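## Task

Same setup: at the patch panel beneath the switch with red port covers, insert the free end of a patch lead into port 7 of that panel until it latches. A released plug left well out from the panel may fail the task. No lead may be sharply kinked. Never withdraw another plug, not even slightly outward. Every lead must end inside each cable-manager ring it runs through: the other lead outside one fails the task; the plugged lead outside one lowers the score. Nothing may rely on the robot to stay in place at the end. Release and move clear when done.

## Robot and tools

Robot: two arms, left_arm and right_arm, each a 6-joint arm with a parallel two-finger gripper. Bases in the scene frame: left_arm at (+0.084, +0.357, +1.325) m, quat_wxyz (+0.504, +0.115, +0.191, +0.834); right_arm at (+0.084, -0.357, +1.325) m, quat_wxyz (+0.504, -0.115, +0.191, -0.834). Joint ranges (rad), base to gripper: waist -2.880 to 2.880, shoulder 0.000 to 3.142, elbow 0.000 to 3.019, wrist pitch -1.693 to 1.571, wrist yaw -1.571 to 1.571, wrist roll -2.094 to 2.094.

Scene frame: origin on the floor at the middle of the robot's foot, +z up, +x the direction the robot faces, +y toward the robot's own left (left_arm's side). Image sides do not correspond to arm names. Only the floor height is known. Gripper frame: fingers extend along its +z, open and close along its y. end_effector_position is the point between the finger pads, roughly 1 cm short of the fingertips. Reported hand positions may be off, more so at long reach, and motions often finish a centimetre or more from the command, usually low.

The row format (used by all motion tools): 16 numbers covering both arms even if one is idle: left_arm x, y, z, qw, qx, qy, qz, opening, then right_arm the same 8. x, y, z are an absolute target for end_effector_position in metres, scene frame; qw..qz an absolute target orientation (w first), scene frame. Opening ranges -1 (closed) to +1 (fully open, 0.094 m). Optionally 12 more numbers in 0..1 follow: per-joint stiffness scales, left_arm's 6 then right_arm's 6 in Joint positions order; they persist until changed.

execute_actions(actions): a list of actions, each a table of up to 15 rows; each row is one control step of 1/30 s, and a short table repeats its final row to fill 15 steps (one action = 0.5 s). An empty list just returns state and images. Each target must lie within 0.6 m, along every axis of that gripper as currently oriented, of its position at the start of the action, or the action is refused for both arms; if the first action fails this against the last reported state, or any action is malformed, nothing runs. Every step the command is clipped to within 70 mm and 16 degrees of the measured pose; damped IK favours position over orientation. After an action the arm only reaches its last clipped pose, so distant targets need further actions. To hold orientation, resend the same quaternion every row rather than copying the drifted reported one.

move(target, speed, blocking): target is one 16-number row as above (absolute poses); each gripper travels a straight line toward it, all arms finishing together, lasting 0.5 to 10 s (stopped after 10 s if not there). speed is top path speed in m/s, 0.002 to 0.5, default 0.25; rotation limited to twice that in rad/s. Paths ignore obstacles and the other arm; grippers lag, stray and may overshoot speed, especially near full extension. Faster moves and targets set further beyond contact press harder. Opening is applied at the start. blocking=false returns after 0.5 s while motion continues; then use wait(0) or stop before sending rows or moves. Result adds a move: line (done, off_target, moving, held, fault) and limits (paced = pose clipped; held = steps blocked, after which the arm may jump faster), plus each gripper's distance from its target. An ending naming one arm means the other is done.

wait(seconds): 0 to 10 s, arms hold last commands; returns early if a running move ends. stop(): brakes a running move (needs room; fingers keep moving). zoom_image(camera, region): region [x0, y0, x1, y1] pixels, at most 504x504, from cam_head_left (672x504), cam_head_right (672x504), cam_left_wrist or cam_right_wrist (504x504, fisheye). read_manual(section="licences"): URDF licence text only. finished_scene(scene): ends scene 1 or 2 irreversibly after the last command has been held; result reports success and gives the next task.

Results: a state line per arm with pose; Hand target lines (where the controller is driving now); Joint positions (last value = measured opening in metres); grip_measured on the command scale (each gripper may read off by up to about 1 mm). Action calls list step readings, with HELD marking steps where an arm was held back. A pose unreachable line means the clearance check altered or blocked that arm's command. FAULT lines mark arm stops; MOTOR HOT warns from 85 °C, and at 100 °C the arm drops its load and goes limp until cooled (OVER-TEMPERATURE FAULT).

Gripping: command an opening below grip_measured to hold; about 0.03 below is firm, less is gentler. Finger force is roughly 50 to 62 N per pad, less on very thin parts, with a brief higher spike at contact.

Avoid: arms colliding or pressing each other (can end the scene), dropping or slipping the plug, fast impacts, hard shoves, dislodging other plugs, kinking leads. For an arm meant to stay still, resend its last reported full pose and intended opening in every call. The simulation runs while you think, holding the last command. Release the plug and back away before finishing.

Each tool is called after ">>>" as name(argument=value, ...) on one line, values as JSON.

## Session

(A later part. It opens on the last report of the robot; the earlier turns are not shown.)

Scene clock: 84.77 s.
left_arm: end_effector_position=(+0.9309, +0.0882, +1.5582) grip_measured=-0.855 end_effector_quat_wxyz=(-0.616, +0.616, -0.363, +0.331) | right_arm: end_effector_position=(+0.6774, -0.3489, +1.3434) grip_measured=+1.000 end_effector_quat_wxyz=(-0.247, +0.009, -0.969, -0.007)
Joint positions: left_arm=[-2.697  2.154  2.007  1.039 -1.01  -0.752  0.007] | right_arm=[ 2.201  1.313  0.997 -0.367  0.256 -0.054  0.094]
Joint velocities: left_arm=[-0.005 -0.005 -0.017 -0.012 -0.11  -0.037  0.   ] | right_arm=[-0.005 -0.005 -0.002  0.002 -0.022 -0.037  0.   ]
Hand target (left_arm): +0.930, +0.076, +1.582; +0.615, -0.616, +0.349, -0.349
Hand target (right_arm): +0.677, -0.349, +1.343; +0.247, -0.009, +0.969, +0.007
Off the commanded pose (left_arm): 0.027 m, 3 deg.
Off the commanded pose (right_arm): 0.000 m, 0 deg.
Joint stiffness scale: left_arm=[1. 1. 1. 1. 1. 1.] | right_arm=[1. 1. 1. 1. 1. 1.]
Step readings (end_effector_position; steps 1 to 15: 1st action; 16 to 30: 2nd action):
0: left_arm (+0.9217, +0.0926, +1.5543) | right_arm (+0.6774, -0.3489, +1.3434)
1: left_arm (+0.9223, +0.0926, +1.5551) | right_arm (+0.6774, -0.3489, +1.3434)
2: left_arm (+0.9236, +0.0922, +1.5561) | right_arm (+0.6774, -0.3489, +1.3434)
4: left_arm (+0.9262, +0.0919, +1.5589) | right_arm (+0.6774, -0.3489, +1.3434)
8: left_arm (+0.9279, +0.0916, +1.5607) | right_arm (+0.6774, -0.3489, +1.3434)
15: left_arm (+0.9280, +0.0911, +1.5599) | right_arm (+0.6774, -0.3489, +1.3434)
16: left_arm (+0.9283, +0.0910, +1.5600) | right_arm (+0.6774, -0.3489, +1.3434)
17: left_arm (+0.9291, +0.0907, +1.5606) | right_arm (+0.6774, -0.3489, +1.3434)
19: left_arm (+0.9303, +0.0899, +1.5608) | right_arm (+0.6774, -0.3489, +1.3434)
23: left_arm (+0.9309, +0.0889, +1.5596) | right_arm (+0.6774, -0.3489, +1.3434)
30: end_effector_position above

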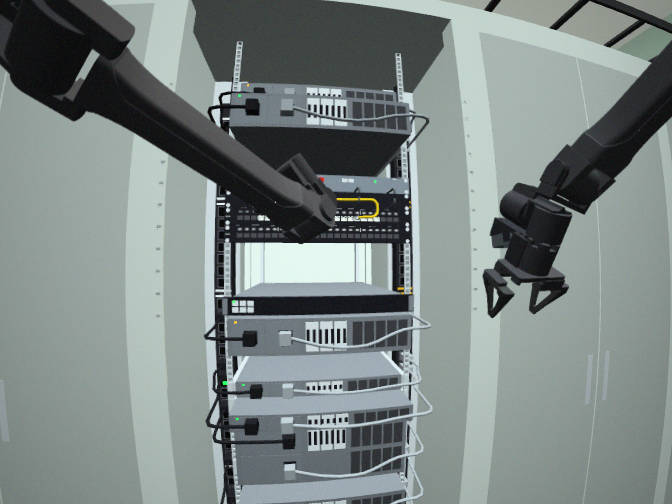

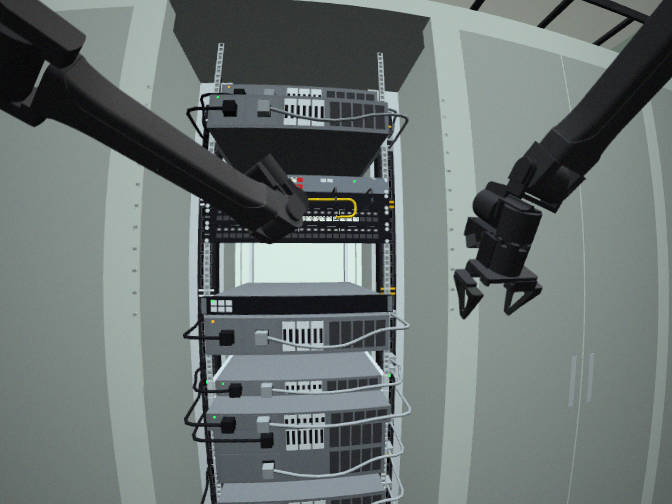

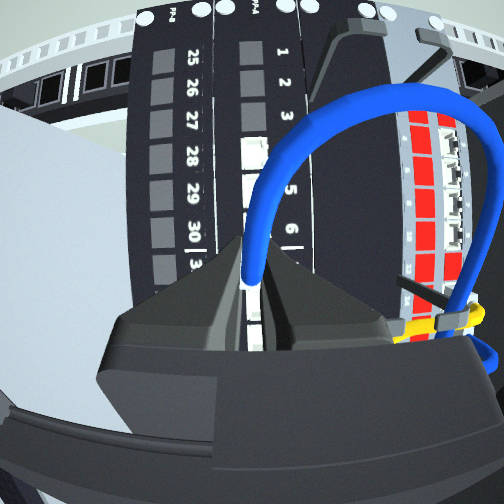

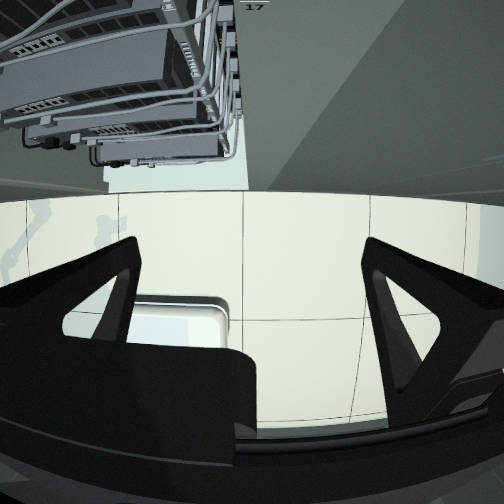

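>>> execute_actions(actions=[])

>>> zoom_image(camera="cam_left_wrist", region=[150,150,350,350])

Scene clock: 85.43 s.
left_arm: end_effector_position=(+0.9309, +0.0882, +1.5582) grip_measured=-0.855 end_effector_quat_wxyz=(-0.616, +0.616, -0.363, +0.331) | right_arm: end_effector_position=(+0.6774, -0.3489, +1.3434) grip_measured=+1.000 end_effector_quat_wxyz=(-0.247, +0.009, -0.969, -0.007)
Joint positions: left_arm=[-2.697  2.154  2.007  1.039 -1.01  -0.752  0.007] | right_arm=[ 2.201  1.313  0.997 -0.367  0.256 -0.054  0.094]
Joint velocities: left_arm=[ 0.015 -0.015 -0.002 -0.002  0.037  0.007 -0.   ] | right_arm=[-0.024 -0.015 -0.002 -0.002 -0.095  0.037  0.   ]
Hand target (left_arm): +0.930, +0.076, +1.582; +0.615, -0.616, +0.349, -0.349
Hand target (right_arm): +0.677, -0.349, +1.343; +0.247, -0.009, +0.969, +0.007
Off the commanded pose (left_arm): 0.027 m, 3 deg.
Off the commanded pose (right_arm): 0.000 m, 0 deg.
Joint stiffness scale: left_arm=[1. 1. 1. 1. 1. 1.] | right_arm=[1. 1. 1. 1. 1. 1.]

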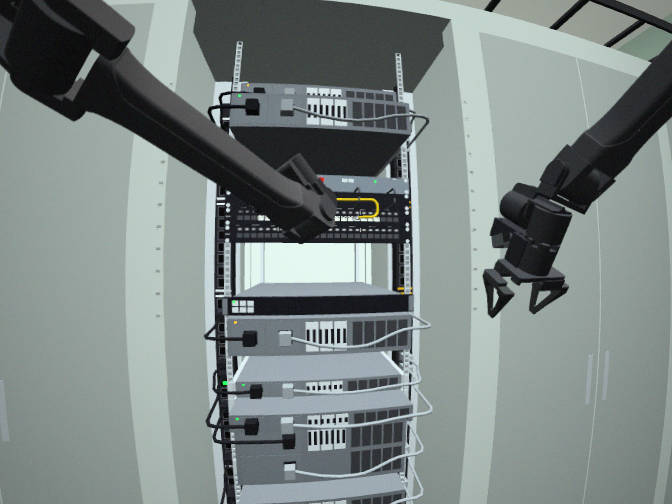

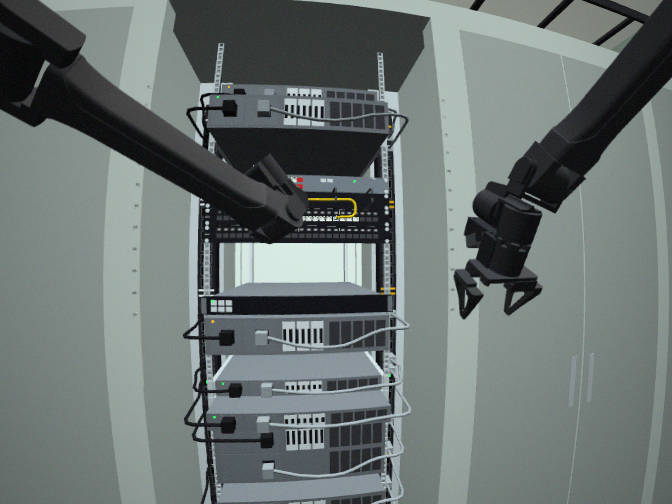

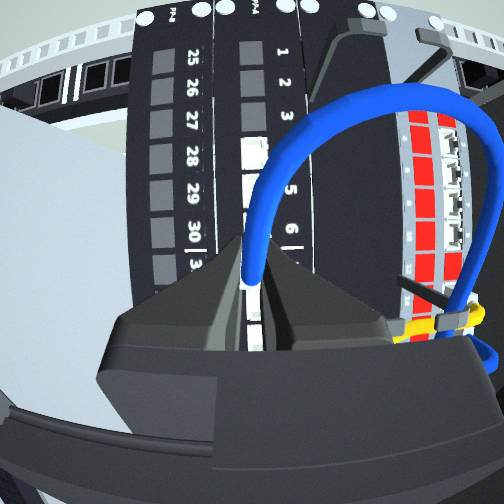

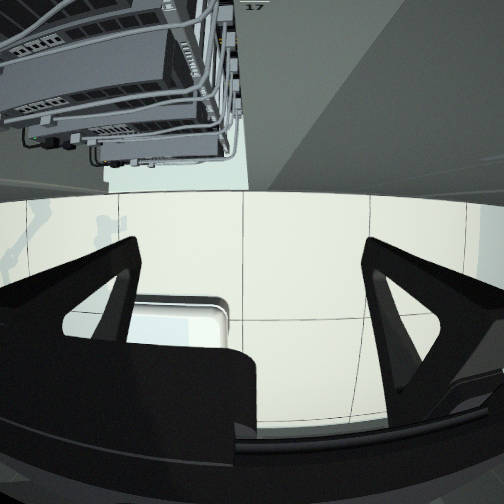

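Region (150, 150, 350, 350) of cam_left_wrist's 504x504 image, scaled by 2.520, with more detail than that image has.

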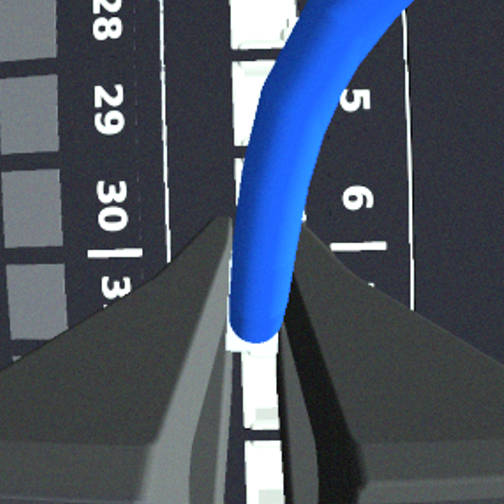

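>>> execute_actions(actions=[[[0.9345,0.073,1.5815,0.6154,-0.6154,0.337,-0.360,-0.89,0.6774,-0.3489,1.3434,-0.247,0.009,-0.969,-0.007,1]],[[0.9345,0.073,1.5815,0.6154,-0.6154,0.337,-0.360,-0.89,0.6774,-0.3489,1.3434,-0.247,0.009,-0.969,-0.007,1]]])

>>> zoom_image(camera="cam_left_wrist", region=[150,150,350,350])

Scene clock: 86.67 s.
left_arm: end_effector_position=(+0.9340, +0.0835, +1.5566) grip_measured=-0.855 end_effector_quat_wxyz=(-0.617, +0.612, -0.361, +0.337) | right_arm: end_effector_position=(+0.6774, -0.3489, +1.3434) grip_measured=+1.000 end_effector_quat_wxyz=(-0.247, +0.009, -0.969, -0.007)
Joint positions: left_arm=[-2.697  2.171  2.027  1.039 -0.996 -0.754  0.007] | right_arm=[ 2.201  1.313  0.997 -0.367  0.256 -0.054  0.094]
Joint velocities: left_arm=[ 0.005 -0.015 -0.002  0.007  0.007  0.022 -0.   ] | right_arm=[-0.005 -0.005 -0.007 -0.002 -0.022 -0.037  0.   ]
Hand target (left_arm): +0.933, +0.074, +1.581; +0.614, -0.615, +0.338, -0.360
Hand target (right_arm): +0.677, -0.349, +1.343; +0.247, -0.009, +0.969, +0.007
Off the commanded pose (left_arm): 0.027 m, 4 deg.
Off the commanded pose (right_arm): 0.000 m, 0 deg.
Joint stiffness scale: left_arm=[1. 1. 1. 1. 1. 1.] | right_arm=[1. 1. 1. 1. 1. 1.]
Step readings (end_effector_position; steps 1 to 15: 1st action; 16 to 30: 2nd action):
0: left_arm (+0.9309, +0.0882, +1.5582) | right_arm (+0.6774, -0.3489, +1.3434)
1: left_arm (+0.9314, +0.0875, +1.5589) | right_arm (+0.6774, -0.3489, +1.3434)
2: left_arm (+0.9323, +0.0868, +1.5598) | right_arm (+0.6774, -0.3489, +1.3434)
4: left_arm (+0.9335, +0.0859, +1.5604) | right_arm (+0.6774, -0.3489, +1.3434)
8: left_arm (+0.9341, +0.0848, +1.5592) | right_arm (+0.6774, -0.3489, +1.3434)
15: left_arm (+0.9340, +0.0835, +1.5566) | right_arm (+0.6774, -0.3489, +1.3434)
16: left_arm (+0.9340, +0.0835, +1.5566) | right_arm (+0.6774, -0.3489, +1.3434)
17: left_arm (+0.9340, +0.0835, +1.5566) | right_arm (+0.6774, -0.3489, +1.3434)
19: left_arm (+0.9340, +0.0835, +1.5566) | right_arm (+0.6774, -0.3489, +1.3434)
23: left_arm (+0.9340, +0.0835, +1.5566) | right_arm (+0.6774, -0.3489, +1.3434)
30: end_effector_position above

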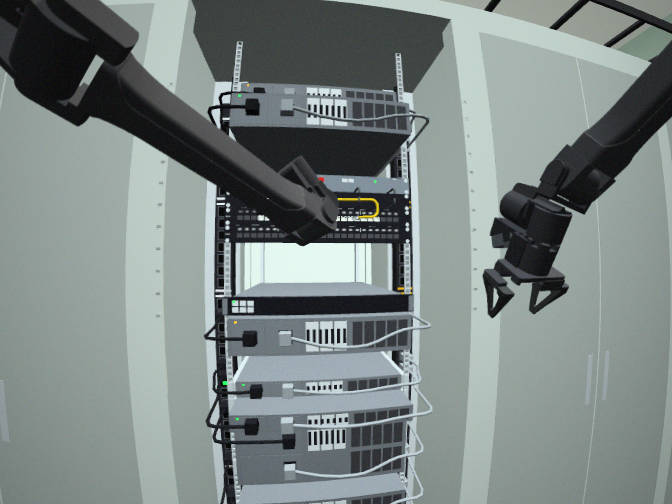

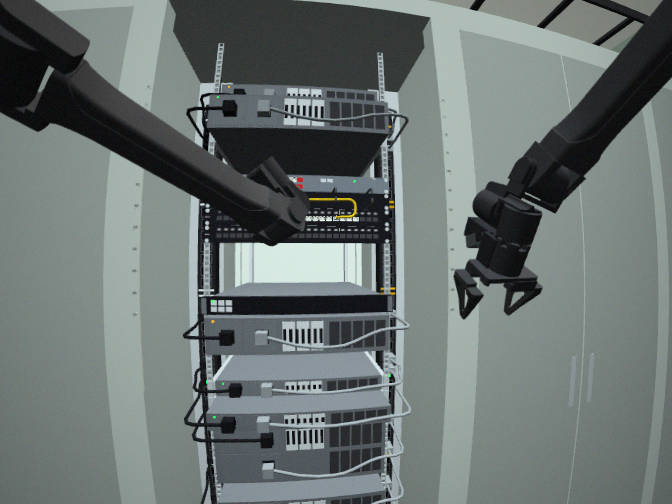

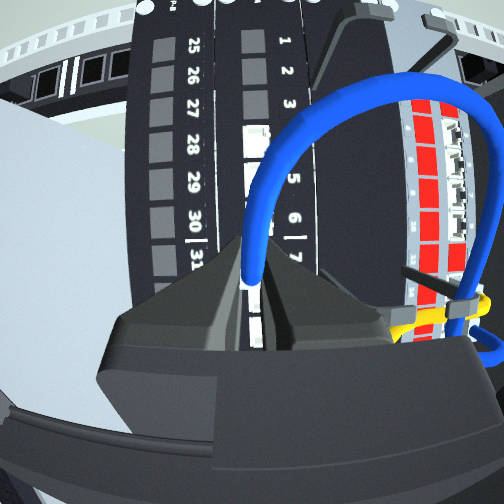

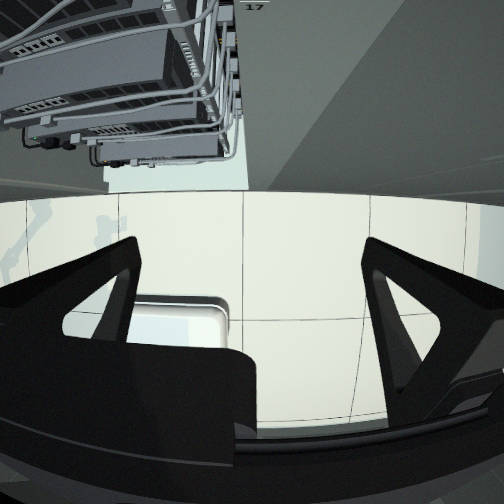

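Region (150, 150, 350, 350) of cam_left_wrist's 504x504 image, scaled by 2.520, with more detail than that image has.

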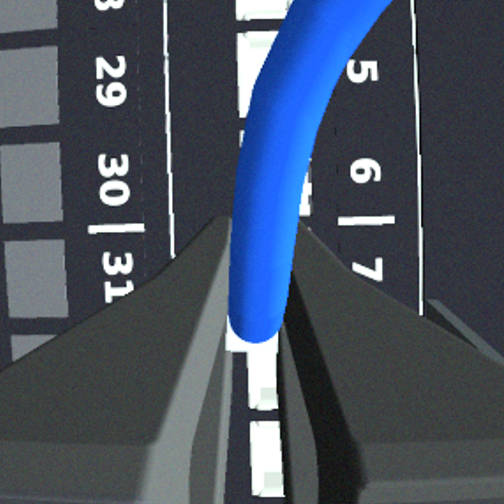

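>>> execute_actions(actions=[[[0.9358,0.0738,1.583,0.6154,-0.6154,0.337,-0.360,-0.89,0.6774,-0.3489,1.3434,-0.247,0.009,-0.969,-0.007,1]],[[0.9358,0.0738,1.583,0.6154,-0.6154,0.337,-0.360,-0.89,0.6774,-0.3489,1.3434,-0.247,0.009,-0.969,-0.007,1]]])

>>> zoom_image(camera="cam_left_wrist", region=[150,150,350,350])

Scene clock: 87.93 s.
left_arm: end_effector_position=(+0.9347, +0.0842, +1.5589) grip_measured=-0.855 end_effector_quat_wxyz=(-0.618, +0.613, -0.359, +0.338) | right_arm: end_effector_position=(+0.6774, -0.3489, +1.3434) grip_measured=+1.000 end_effector_quat_wxyz=(-0.247, +0.009, -0.969, -0.007)
Joint positions: left_arm=[-2.697  2.171  2.032  1.039 -0.996 -0.755  0.007] | right_arm=[ 2.201  1.313  0.997 -0.367  0.256 -0.054  0.094]
Joint velocities: left_arm=[-0.024 -0.015  0.002 -0.002 -0.022  0.007 -0.001] | right_arm=[-0.005 -0.005 -0.017  0.002 -0.037 -0.037  0.   ]
Hand target (left_arm): +0.934, +0.075, +1.583; +0.614, -0.615, +0.338, -0.360
Hand target (right_arm): +0.677, -0.349, +1.343; +0.247, -0.009, +0.969, +0.007
Off the commanded pose (left_arm): 0.026 m, 4 deg.
Off the commanded pose (right_arm): 0.000 m, 0 deg.
Joint stiffness scale: left_arm=[1. 1. 1. 1. 1. 1.] | right_arm=[1. 1. 1. 1. 1. 1.]
Step readings (end_effector_position; steps 1 to 15: 1st action; 16 to 30: 2nd action):
0: left_arm (+0.9340, +0.0835, +1.5566) | right_arm (+0.6774, -0.3489, +1.3434)
1: left_arm (+0.9341, +0.0836, +1.5568) | right_arm (+0.6774, -0.3489, +1.3434)
2: left_arm (+0.9341, +0.0836, +1.5570) | right_arm (+0.6774, -0.3489, +1.3434)
4: left_arm (+0.9343, +0.0838, +1.5575) | right_arm (+0.6774, -0.3489, +1.3434)
8: left_arm (+0.9346, +0.0842, +1.5587) | right_arm (+0.6774, -0.3489, +1.3434)
15: left_arm (+0.9347, +0.0842, +1.5589) | right_arm (+0.6774, -0.3489, +1.3434)
16: left_arm (+0.9347, +0.0842, +1.5589) | right_arm (+0.6774, -0.3489, +1.3434)
17: left_arm (+0.9347, +0.0842, +1.5589) | right_arm (+0.6774, -0.3489, +1.3434)
19: left_arm (+0.9347, +0.0842, +1.5589) | right_arm (+0.6774, -0.3489, +1.3434)
23: left_arm (+0.9347, +0.0842, +1.5589) | right_arm (+0.6774, -0.3489, +1.3434)
30: end_effector_position above

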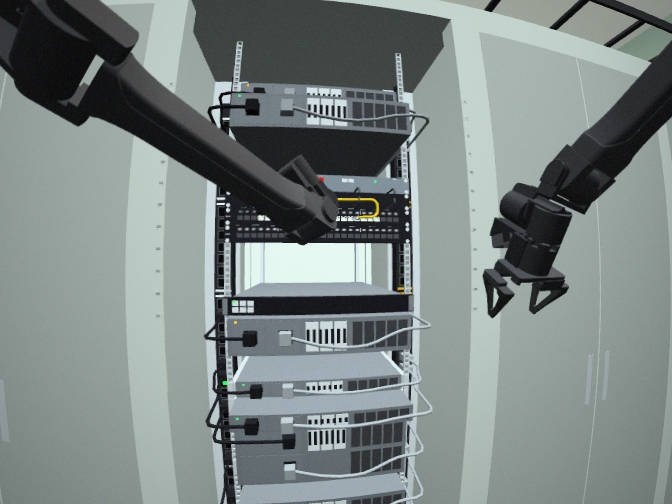

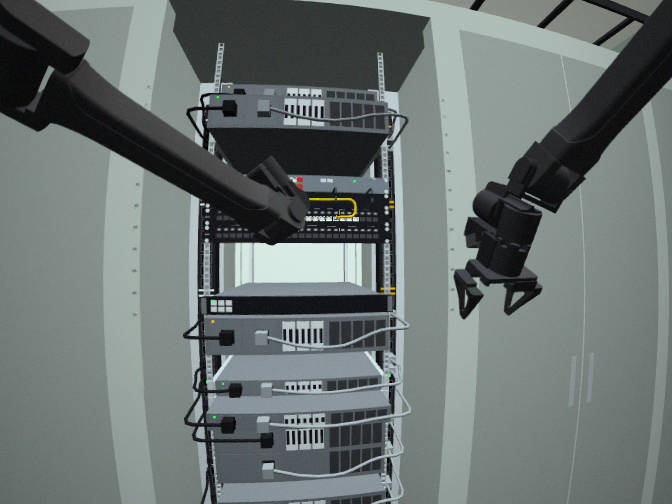

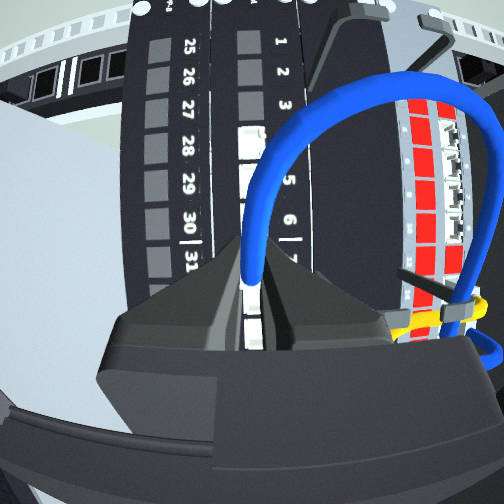

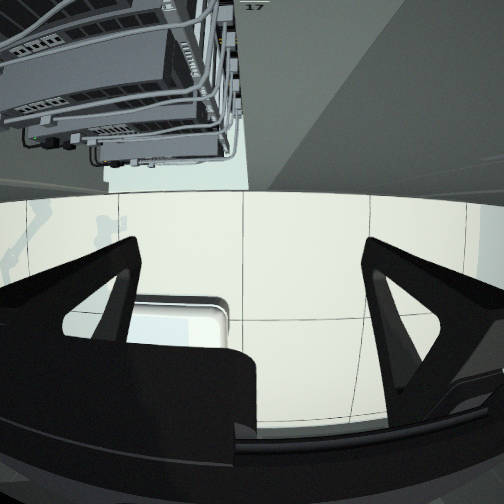

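Region (150, 150, 350, 350) of cam_left_wrist's 504x504 image, scaled by 2.520, with more detail than that image has.

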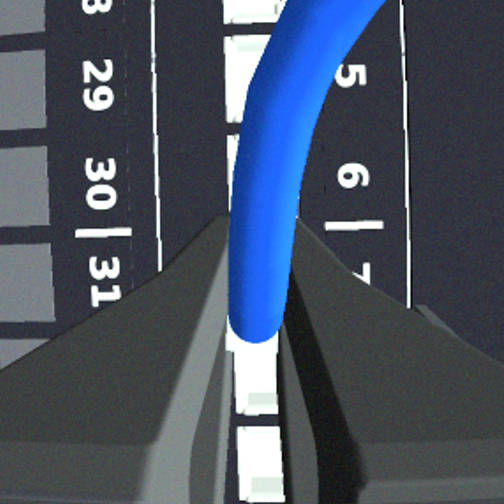

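>>> execute_actions(actions=[[[0.9375,0.0745,1.5825,0.6154,-0.6154,0.337,-0.360,-0.89,0.6774,-0.3489,1.3434,-0.247,0.009,-0.969,-0.007,1]],[[0.9375,0.0745,1.5825,0.6154,-0.6154,0.337,-0.360,-0.89,0.6774,-0.3489,1.3434,-0.247,0.009,-0.969,-0.007,1]]])

>>> zoom_image(camera="cam_left_wrist", region=[150,150,350,350])

Scene clock: 89.23 s.
left_arm: end_effector_position=(+0.9355, +0.0846, +1.5610) grip_measured=-0.855 end_effector_quat_wxyz=(-0.617, +0.613, -0.356, +0.341) | right_arm: end_effector_position=(+0.6774, -0.3489, +1.3434) grip_measured=+1.000 end_effector_quat_wxyz=(-0.247, +0.009, -0.969, -0.007)
Joint positions: left_arm=[-2.697  2.171  2.038  1.039 -0.995 -0.758  0.007] | right_arm=[ 2.201  1.313  0.997 -0.367  0.256 -0.054  0.094]
Joint velocities: left_arm=[-0.015  0.005  0.002  0.007 -0.007 -0.022 -0.001] | right_arm=[-0.015 -0.005 -0.012  0.002  0.037  0.037  0.   ]
Hand target (left_arm): +0.936, +0.075, +1.582; +0.615, -0.615, +0.338, -0.360
Hand target (right_arm): +0.677, -0.349, +1.343; +0.247, -0.009, +0.969, +0.007
Off the commanded pose (left_arm): 0.024 m, 3 deg.
Off the commanded pose (right_arm): 0.000 m, 0 deg.
Joint stiffness scale: left_arm=[1. 1. 1. 1. 1. 1.] | right_arm=[1. 1. 1. 1. 1. 1.]
Step readings (end_effector_position; steps 1 to 15: 1st action; 16 to 30: 2nd action):
0: left_arm (+0.9347, +0.0842, +1.5589) | right_arm (+0.6774, -0.3489, +1.3434)
1: left_arm (+0.9348, +0.0842, +1.5591) | right_arm (+0.6774, -0.3489, +1.3434)
2: left_arm (+0.9349, +0.0841, +1.5592) | right_arm (+0.6774, -0.3489, +1.3434)
4: left_arm (+0.9351, +0.0842, +1.5598) | right_arm (+0.6774, -0.3489, +1.3434)
8: left_arm (+0.9354, +0.0845, +1.5607) | right_arm (+0.6774, -0.3489, +1.3434)
15: left_arm (+0.9355, +0.0846, +1.5610) | right_arm (+0.6774, -0.3489, +1.3434)
16: left_arm (+0.9355, +0.0846, +1.5610) | right_arm (+0.6774, -0.3489, +1.3434)
17: left_arm (+0.9355, +0.0846, +1.5610) | right_arm (+0.6774, -0.3489, +1.3434)
19: left_arm (+0.9355, +0.0846, +1.5610) | right_arm (+0.6774, -0.3489, +1.3434)
23: left_arm (+0.9355, +0.0846, +1.5610) | right_arm (+0.6774, -0.3489, +1.3434)
30: end_effector_position above

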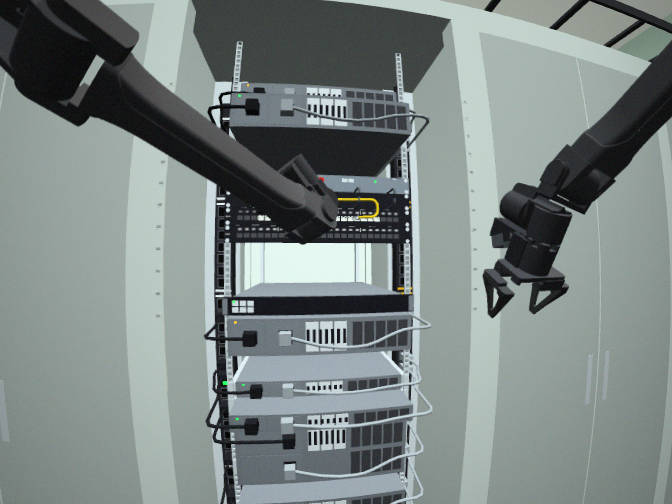

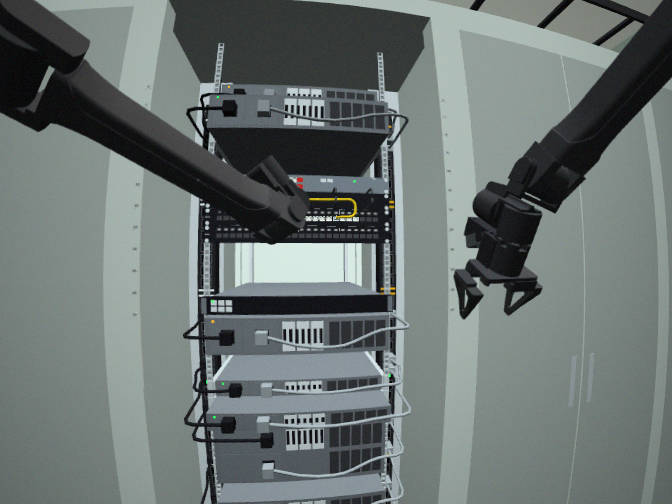

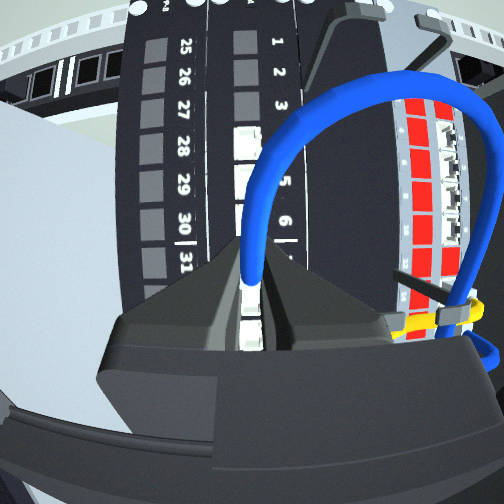

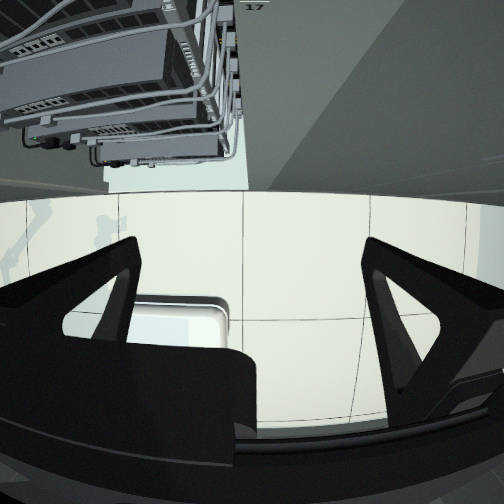

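Region (150, 150, 350, 350) of cam_left_wrist's 504x504 image, scaled by 2.520, with more detail than that image has.

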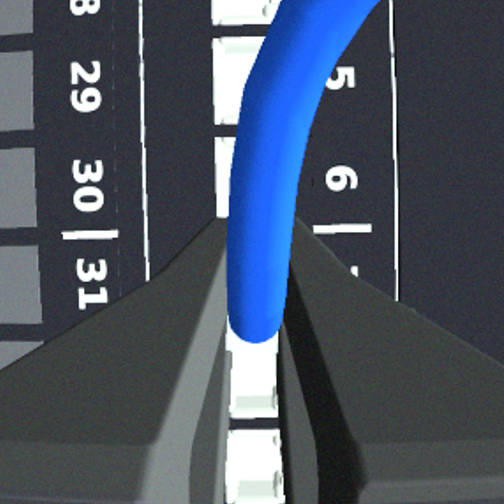

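>>> execute_actions(actions=[[[0.9385,0.0755,1.581,0.6154,-0.6154,0.337,-0.360,-0.89,0.6774,-0.3489,1.3434,-0.247,0.009,-0.969,-0.007,1]],[[0.9385,0.0755,1.581,0.6154,-0.6154,0.337,-0.360,-0.89,0.6774,-0.3489,1.3434,-0.247,0.009,-0.969,-0.007,1]]])

>>> zoom_image(camera="cam_left_wrist", region=[150,150,350,350])

Scene clock: 90.47 s.
left_arm: end_effector_position=(+0.9355, +0.0840, +1.5604) grip_measured=-0.855 end_effector_quat_wxyz=(-0.617, +0.613, -0.356, +0.342) | right_arm: end_effector_position=(+0.6774, -0.3489, +1.3434) grip_measured=+1.000 end_effector_quat_wxyz=(-0.247, +0.009, -0.969, -0.007)
Joint positions: left_arm=[-2.697  2.173  2.038  1.039 -0.993 -0.761  0.007] | right_arm=[ 2.201  1.313  0.997 -0.367  0.256 -0.054  0.094]
Joint velocities: left_arm=[-0.015  0.005 -0.002  0.002 -0.022  0.081  0.001] | right_arm=[ 0.005  0.015  0.002  0.012  0.007 -0.051  0.   ]
Hand target (left_arm): +0.937, +0.076, +1.581; +0.615, -0.615, +0.338, -0.360
Hand target (right_arm): +0.677, -0.349, +1.343; +0.247, -0.009, +0.969, +0.007
Off the commanded pose (left_arm): 0.023 m, 3 deg.
Off the commanded pose (right_arm): 0.000 m, 0 deg.
Joint stiffness scale: left_arm=[1. 1. 1. 1. 1. 1.] | right_arm=[1. 1. 1. 1. 1. 1.]
Step readings (end_effector_position; steps 1 to 15: 1st action; 16 to 30: 2nd action):
0: left_arm (+0.9355, +0.0846, +1.5610) | right_arm (+0.6774, -0.3489, +1.3434)
1: left_arm (+0.9355, +0.0845, +1.5611) | right_arm (+0.6774, -0.3489, +1.3434)
2: left_arm (+0.9355, +0.0845, +1.5612) | right_arm (+0.6774, -0.3489, +1.3434)
4: left_arm (+0.9356, +0.0843, +1.5609) | right_arm (+0.6774, -0.3489, +1.3434)
8: left_arm (+0.9355, +0.0842, +1.5607) | right_arm (+0.6774, -0.3489, +1.3434)
15: left_arm (+0.9355, +0.0840, +1.5604) | right_arm (+0.6774, -0.3489, +1.3434)
16: left_arm (+0.9355, +0.0840, +1.5604) | right_arm (+0.6774, -0.3489, +1.3434)
17: left_arm (+0.9355, +0.0840, +1.5604) | right_arm (+0.6774, -0.3489, +1.3434)
19: left_arm (+0.9355, +0.0840, +1.5604) | right_arm (+0.6774, -0.3489, +1.3434)
23: left_arm (+0.9355, +0.0840, +1.5604) | right_arm (+0.6774, -0.3489, +1.3434)
30: end_effector_position above

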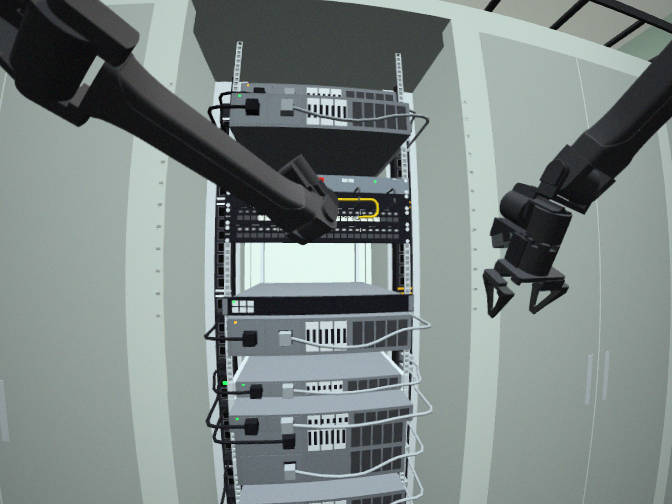

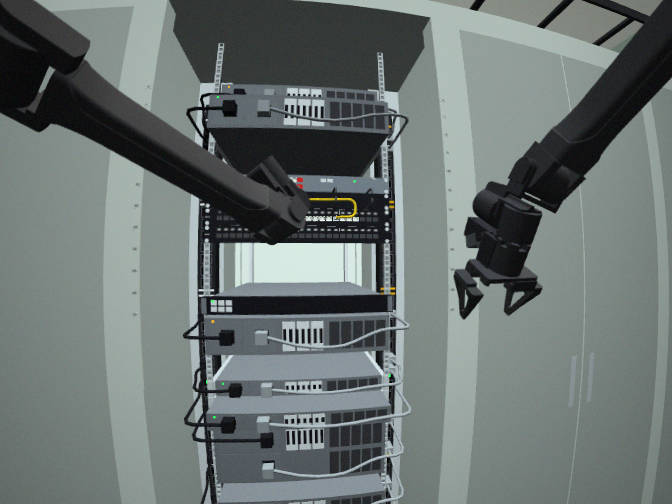

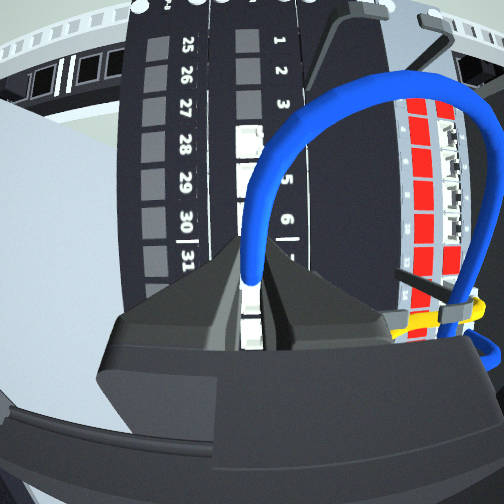

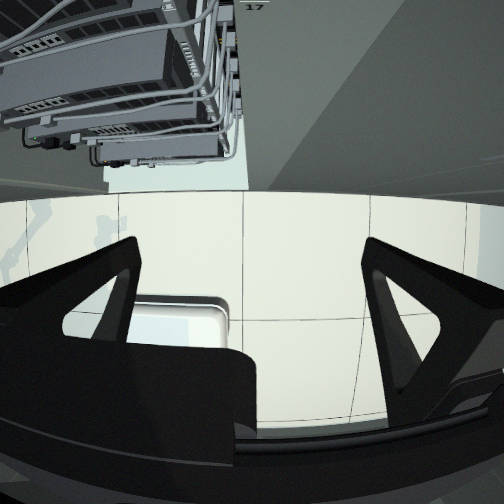

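Region (150, 150, 350, 350) of cam_left_wrist's 504x504 image, scaled by 2.520, with more detail than that image has.

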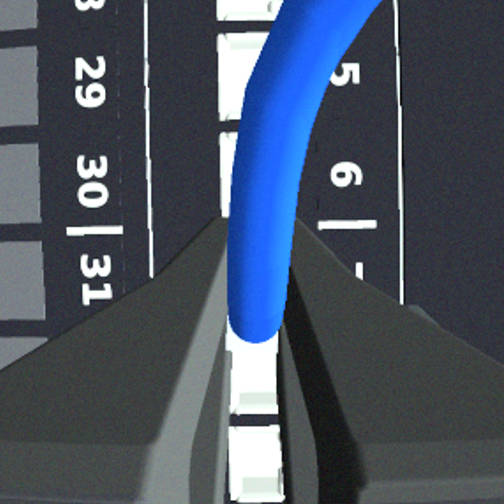

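>>> execute_actions(actions=[[[0.9400,0.0785,1.579,0.6154,-0.6154,0.337,-0.360,-0.89,0.6774,-0.3489,1.3434,-0.247,0.009,-0.969,-0.007,1]],[[0.9400,0.0785,1.579,0.6154,-0.6154,0.337,-0.360,-0.89,0.6774,-0.3489,1.3434,-0.247,0.009,-0.969,-0.007,1]]])

Scene clock: 91.90 s.
left_arm: end_effector_position=(+0.9357, +0.0837, +1.5608) grip_measured=-0.855 end_effector_quat_wxyz=(-0.616, +0.613, -0.354, +0.345) | right_arm: end_effector_position=(+0.6774, -0.3489, +1.3434) grip_measured=+1.000 end_effector_quat_wxyz=(-0.247, +0.009, -0.969, -0.007)
Joint positions: left_arm=[-2.697  2.173  2.038  1.039 -0.99  -0.768  0.007] | right_arm=[ 2.201  1.313  0.997 -0.367  0.256 -0.054  0.094]
Joint velocities: left_arm=[-0.005 -0.015  0.002  0.017 -0.022  0.066 -0.002] | right_arm=[-0.005 -0.005  0.012  0.022 -0.081 -0.037  0.   ]
Hand target (left_arm): +0.939, +0.079, +1.579; +0.615, -0.615, +0.337, -0.360
Hand target (right_arm): +0.677, -0.349, +1.343; +0.247, -0.009, +0.969, +0.007
Off the commanded pose (left_arm): 0.019 m, 3 deg.
Off the commanded pose (right_arm): 0.000 m, 0 deg.
Joint stiffness scale: left_arm=[1. 1. 1. 1. 1. 1.] | right_arm=[1. 1. 1. 1. 1. 1.]
Step readings (end_effector_position; steps 1 to 15: 1st action; 16 to 30: 2nd action):
0: left_arm (+0.9355, +0.0840, +1.5604) | right_arm (+0.6774, -0.3489, +1.3434)
1: left_arm (+0.9356, +0.0839, +1.5605) | right_arm (+0.6774, -0.3489, +1.3434)
2: left_arm (+0.9357, +0.0838, +1.5607) | right_arm (+0.6774, -0.3489, +1.3434)
4: left_arm (+0.9357, +0.0838, +1.5607) | right_arm (+0.6774, -0.3489, +1.3434)
8: left_arm (+0.9357, +0.0837, +1.5608) | right_arm (+0.6774, -0.3489, +1.3434)
15: left_arm (+0.9357, +0.0837, +1.5608) | right_arm (+0.6774, -0.3489, +1.3434)
16: left_arm (+0.9357, +0.0837, +1.5608) | right_arm (+0.6774, -0.3489, +1.3434)
17: left_arm (+0.9357, +0.0837, +1.5608) | right_arm (+0.6774, -0.3489, +1.3434)
19: left_arm (+0.9357, +0.0837, +1.5608) | right_arm (+0.6774, -0.3489, +1.3434)
23: left_arm (+0.9357, +0.0837, +1.5608) | right_arm (+0.6774, -0.3489, +1.3434)
30: end_effector_position above

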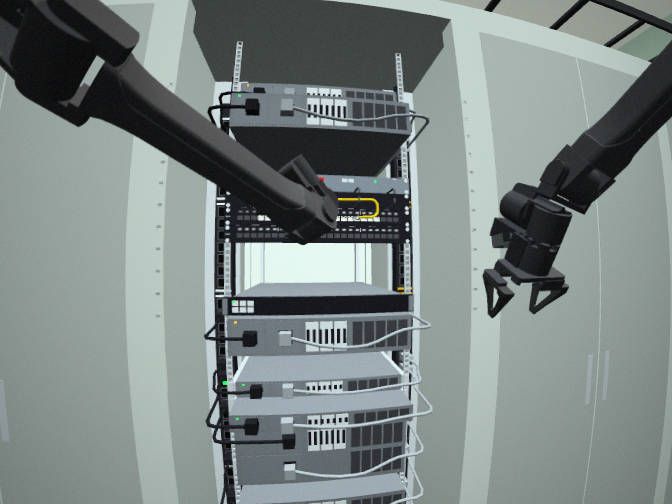

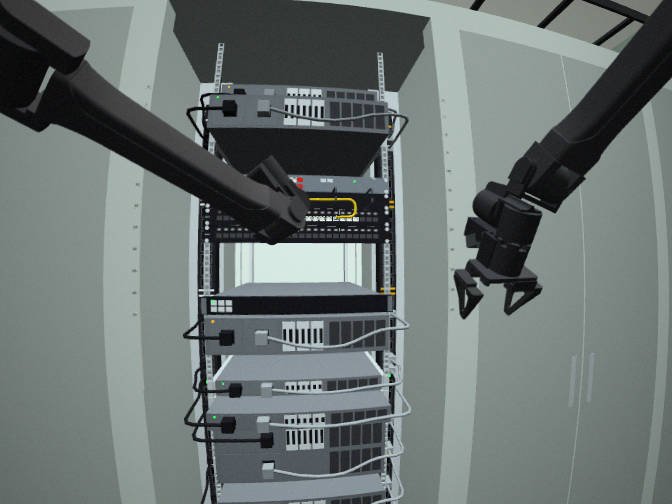

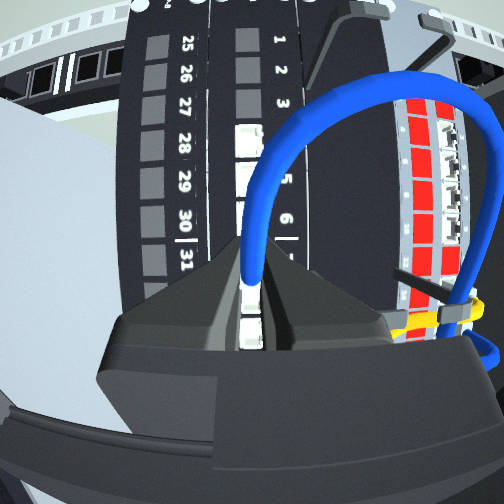

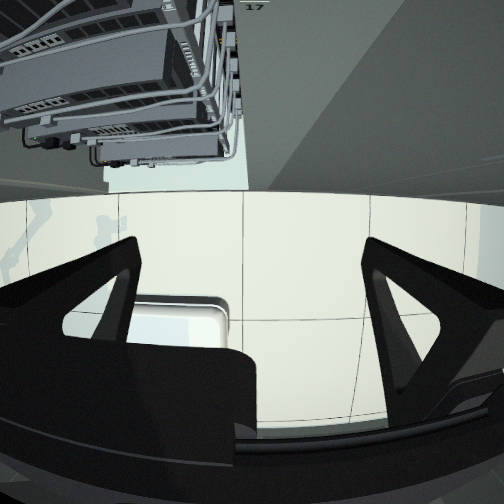

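Direction is right (pure waist). Continue, two more steps.

>>> execute_actions(actions=[[[0.9415,0.0815,1.577,0.6154,-0.6154,0.34,-0.357,-0.89,0.6774,-0.3489,1.3434,-0.247,0.009,-0.969,-0.007,1]],[[0.9430,0.0845,1.575,0.6154,-0.6154,0.343,-0.354,-0.89,0.6774,-0.3489,1.3434,-0.247,0.009,-0.969,-0.007,1]]])

Scene clock: 93.10 s.
left_arm: end_effector_position=(+0.9357, +0.0837, +1.5608) grip_measured=-0.855 end_effector_quat_wxyz=(-0.615, +0.614, -0.352, +0.347) | right_arm: end_effector_position=(+0.6774, -0.3489, +1.3434) grip_measured=+1.000 end_effector_quat_wxyz=(-0.247, +0.009, -0.969, -0.007)
Joint positions: left_arm=[-2.697  2.173  2.038  1.039 -0.99  -0.775  0.007] | right_arm=[ 2.201  1.313  0.997 -0.367  0.256 -0.054  0.094]
Joint velocities: left_arm=[-0.015  0.005 -0.017 -0.012  0.037  0.022  0.001] | right_arm=[ 0.005 -0.005 -0.002  0.007 -0.022 -0.007  0.   ]
Hand target (left_arm): +0.942, +0.085, +1.575; +0.615, -0.615, +0.343, -0.354
Hand target (right_arm): +0.677, -0.349, +1.343; +0.247, -0.009, +0.969, +0.007
Off the commanded pose (left_arm): 0.016 m, 1 deg.
Off the commanded pose (right_arm): 0.000 m, 0 deg.
Joint stiffness scale: left_arm=[1. 1. 1. 1. 1. 1.] | right_arm=[1. 1. 1. 1. 1. 1.]
Step readings (end_effector_position; steps 1 to 15: 1st action; 16 to 30: 2nd action):
0: left_arm (+0.9357, +0.0837, +1.5608) | right_arm (+0.6774, -0.3489, +1.3434)
1: left_arm (+0.9357, +0.0837, +1.5608) | right_arm (+0.6774, -0.3489, +1.3434)
2: left_arm (+0.9357, +0.0837, +1.5608) | right_arm (+0.6774, -0.3489, +1.3434)
4: left_arm (+0.9357, +0.0837, +1.5608) | right_arm (+0.6774, -0.3489, +1.3434)
8: left_arm (+0.9357, +0.0837, +1.5608) | right_arm (+0.6774, -0.3489, +1.3434)
15: left_arm (+0.9357, +0.0837, +1.5608) | right_arm (+0.6774, -0.3489, +1.3434)
16: left_arm (+0.9357, +0.0837, +1.5608) | right_arm (+0.6774, -0.3489, +1.3434)
17: left_arm (+0.9357, +0.0837, +1.5608) | right_arm (+0.6774, -0.3489, +1.3434)
19: left_arm (+0.9357, +0.0837, +1.5608) | right_arm (+0.6774, -0.3489, +1.3434)
23: left_arm (+0.9357, +0.0837, +1.5608) | right_arm (+0.6774, -0.3489, +1.3434)
30: end_effector_position above

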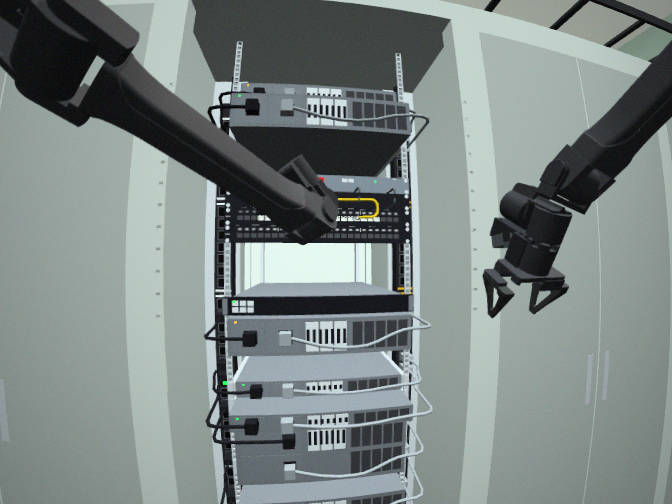

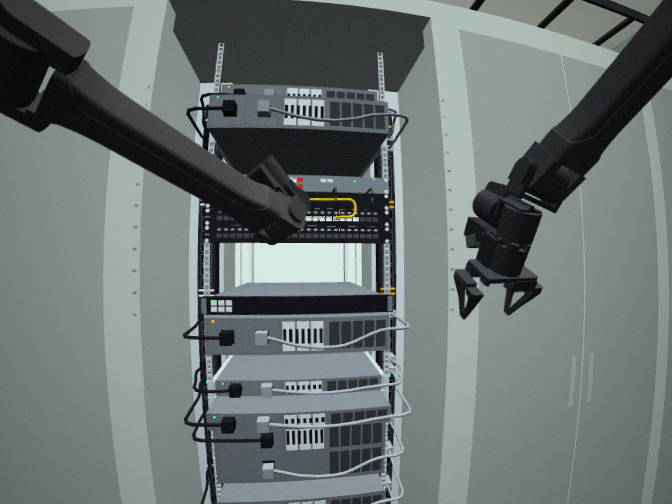

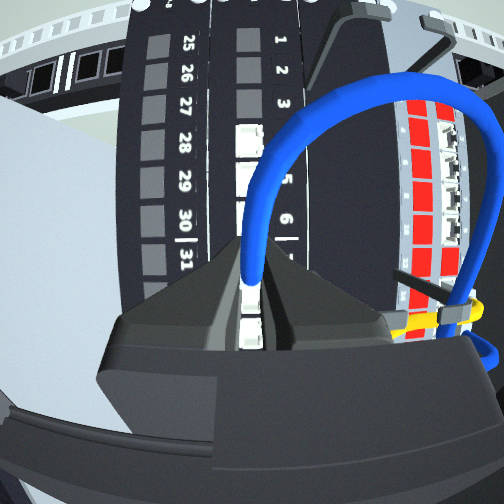

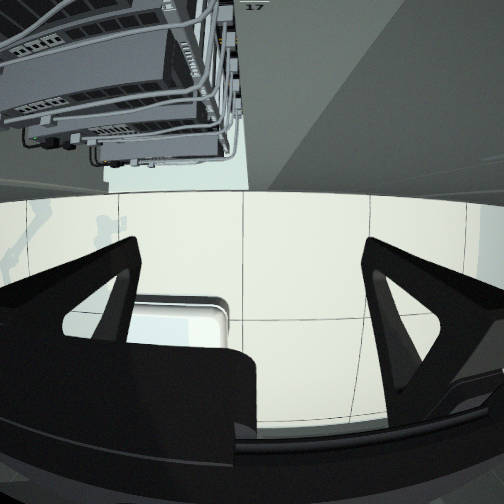

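Orientation is now nicely level. Continue smaller steps.

>>> execute_actions(actions=[[[0.9441,0.0868,1.5735,0.6154,-0.6154,0.346,-0.351,-0.89,0.6774,-0.3489,1.3434,-0.247,0.009,-0.969,-0.007,1]],[[0.9452,0.089,1.572,0.6154,-0.6154,0.348,-0.349,-0.89,0.6774,-0.3489,1.3434,-0.247,0.009,-0.969,-0.007,1]]])

>>> zoom_image(camera="cam_left_wrist", region=[150,150,350,350])

Scene clock: 94.23 s.
left_arm: end_effector_position=(+0.9368, +0.0819, +1.5587) grip_measured=-0.855 end_effector_quat_wxyz=(-0.613, +0.614, -0.358, +0.345) | right_arm: end_effector_position=(+0.6774, -0.3489, +1.3434) grip_measured=+1.000 end_effector_quat_wxyz=(-0.247, +0.009, -0.969, -0.007)
Joint positions: left_arm=[-2.697  2.173  2.038  1.021 -0.99  -0.779  0.007] | right_arm=[ 2.201  1.313  0.997 -0.367  0.256 -0.054  0.094]
Joint velocities: left_arm=[-0.005 -0.015  0.007  0.002  0.022 -0.022 -0.001] | right_arm=[ 0.024 -0.015 -0.007 -0.027 -0.037 -0.051  0.   ]
Hand target (left_arm): +0.944, +0.089, +1.572; +0.615, -0.615, +0.348, -0.349
Hand target (right_arm): +0.677, -0.349, +1.343; +0.247, -0.009, +0.969, +0.007
Off the commanded pose (left_arm): 0.017 m, 1 deg.
Off the commanded pose (right_arm): 0.000 m, 0 deg.
Joint stiffness scale: left_arm=[1. 1. 1. 1. 1. 1.] | right_arm=[1. 1. 1. 1. 1. 1.]
Step readings (end_effector_position; steps 1 to 15: 1st action; 16 to 30: 2nd action):
0: left_arm (+0.9357, +0.0837, +1.5608) | right_arm (+0.6774, -0.3489, +1.3434)
1: left_arm (+0.9358, +0.0835, +1.5605) | right_arm (+0.6774, -0.3489, +1.3434)
2: left_arm (+0.9361, +0.0832, +1.5601) | right_arm (+0.6774, -0.3489, +1.3434)
4: left_arm (+0.9363, +0.0828, +1.5597) | right_arm (+0.6774, -0.3489, +1.3434)
8: left_arm (+0.9364, +0.0826, +1.5594) | right_arm (+0.6774, -0.3489, +1.3434)
15: left_arm (+0.9364, +0.0826, +1.5594) | right_arm (+0.6774, -0.3489, +1.3434)
16: left_arm (+0.9365, +0.0825, +1.5593) | right_arm (+0.6774, -0.3489, +1.3434)
17: left_arm (+0.9366, +0.0823, +1.5591) | right_arm (+0.6774, -0.3489, +1.3434)
19: left_arm (+0.9367, +0.0820, +1.5588) | right_arm (+0.6774, -0.3489, +1.3434)
23: left_arm (+0.9368, +0.0819, +1.5587) | right_arm (+0.6774, -0.3489, +1.3434)
30: end_effector_position above

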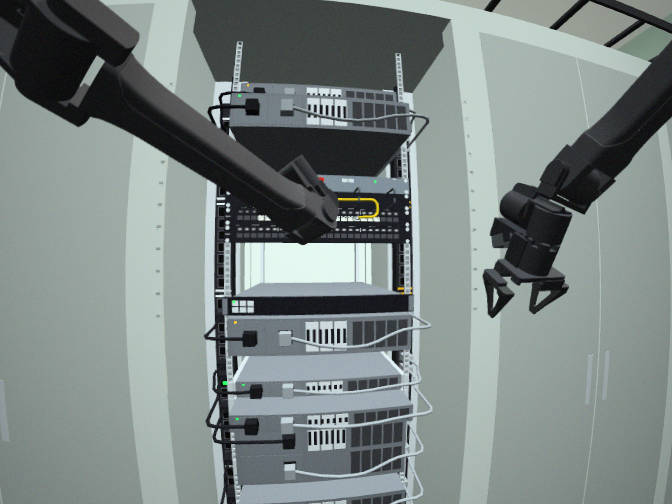

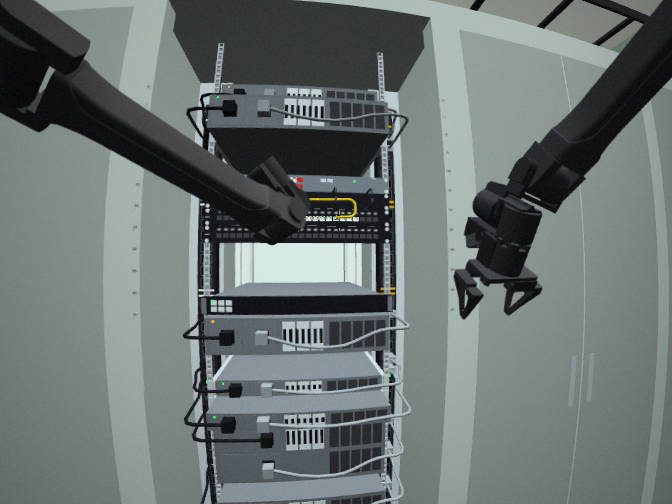

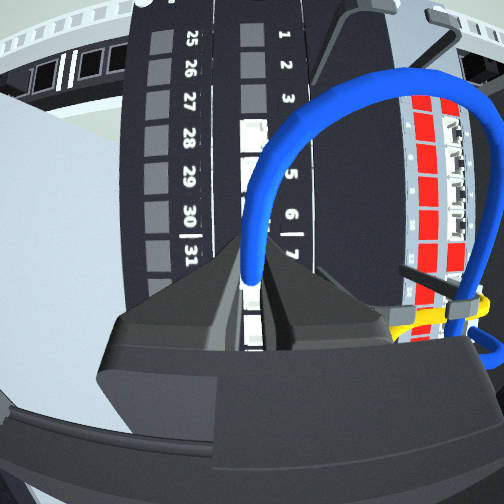

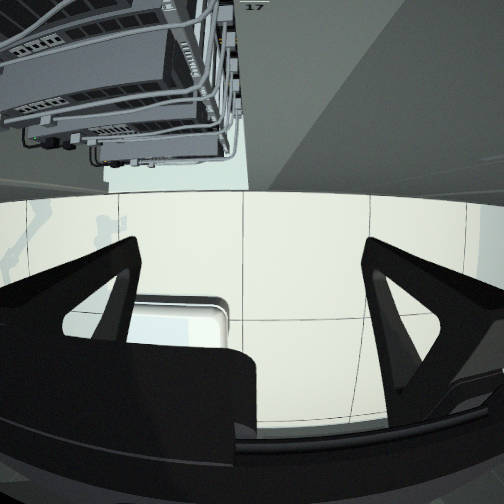

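Region (150, 150, 350, 350) of cam_left_wrist's 504x504 image, scaled by 2.520, with more detail than that image has.

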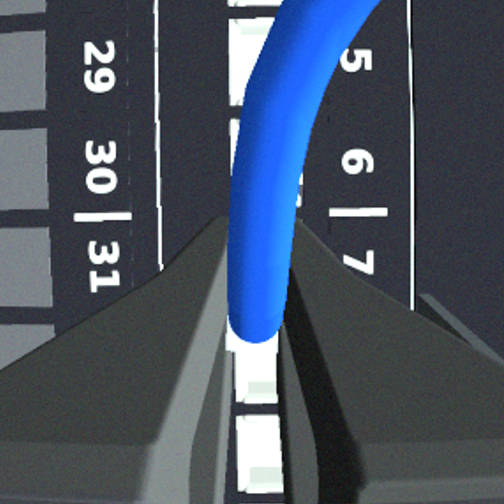

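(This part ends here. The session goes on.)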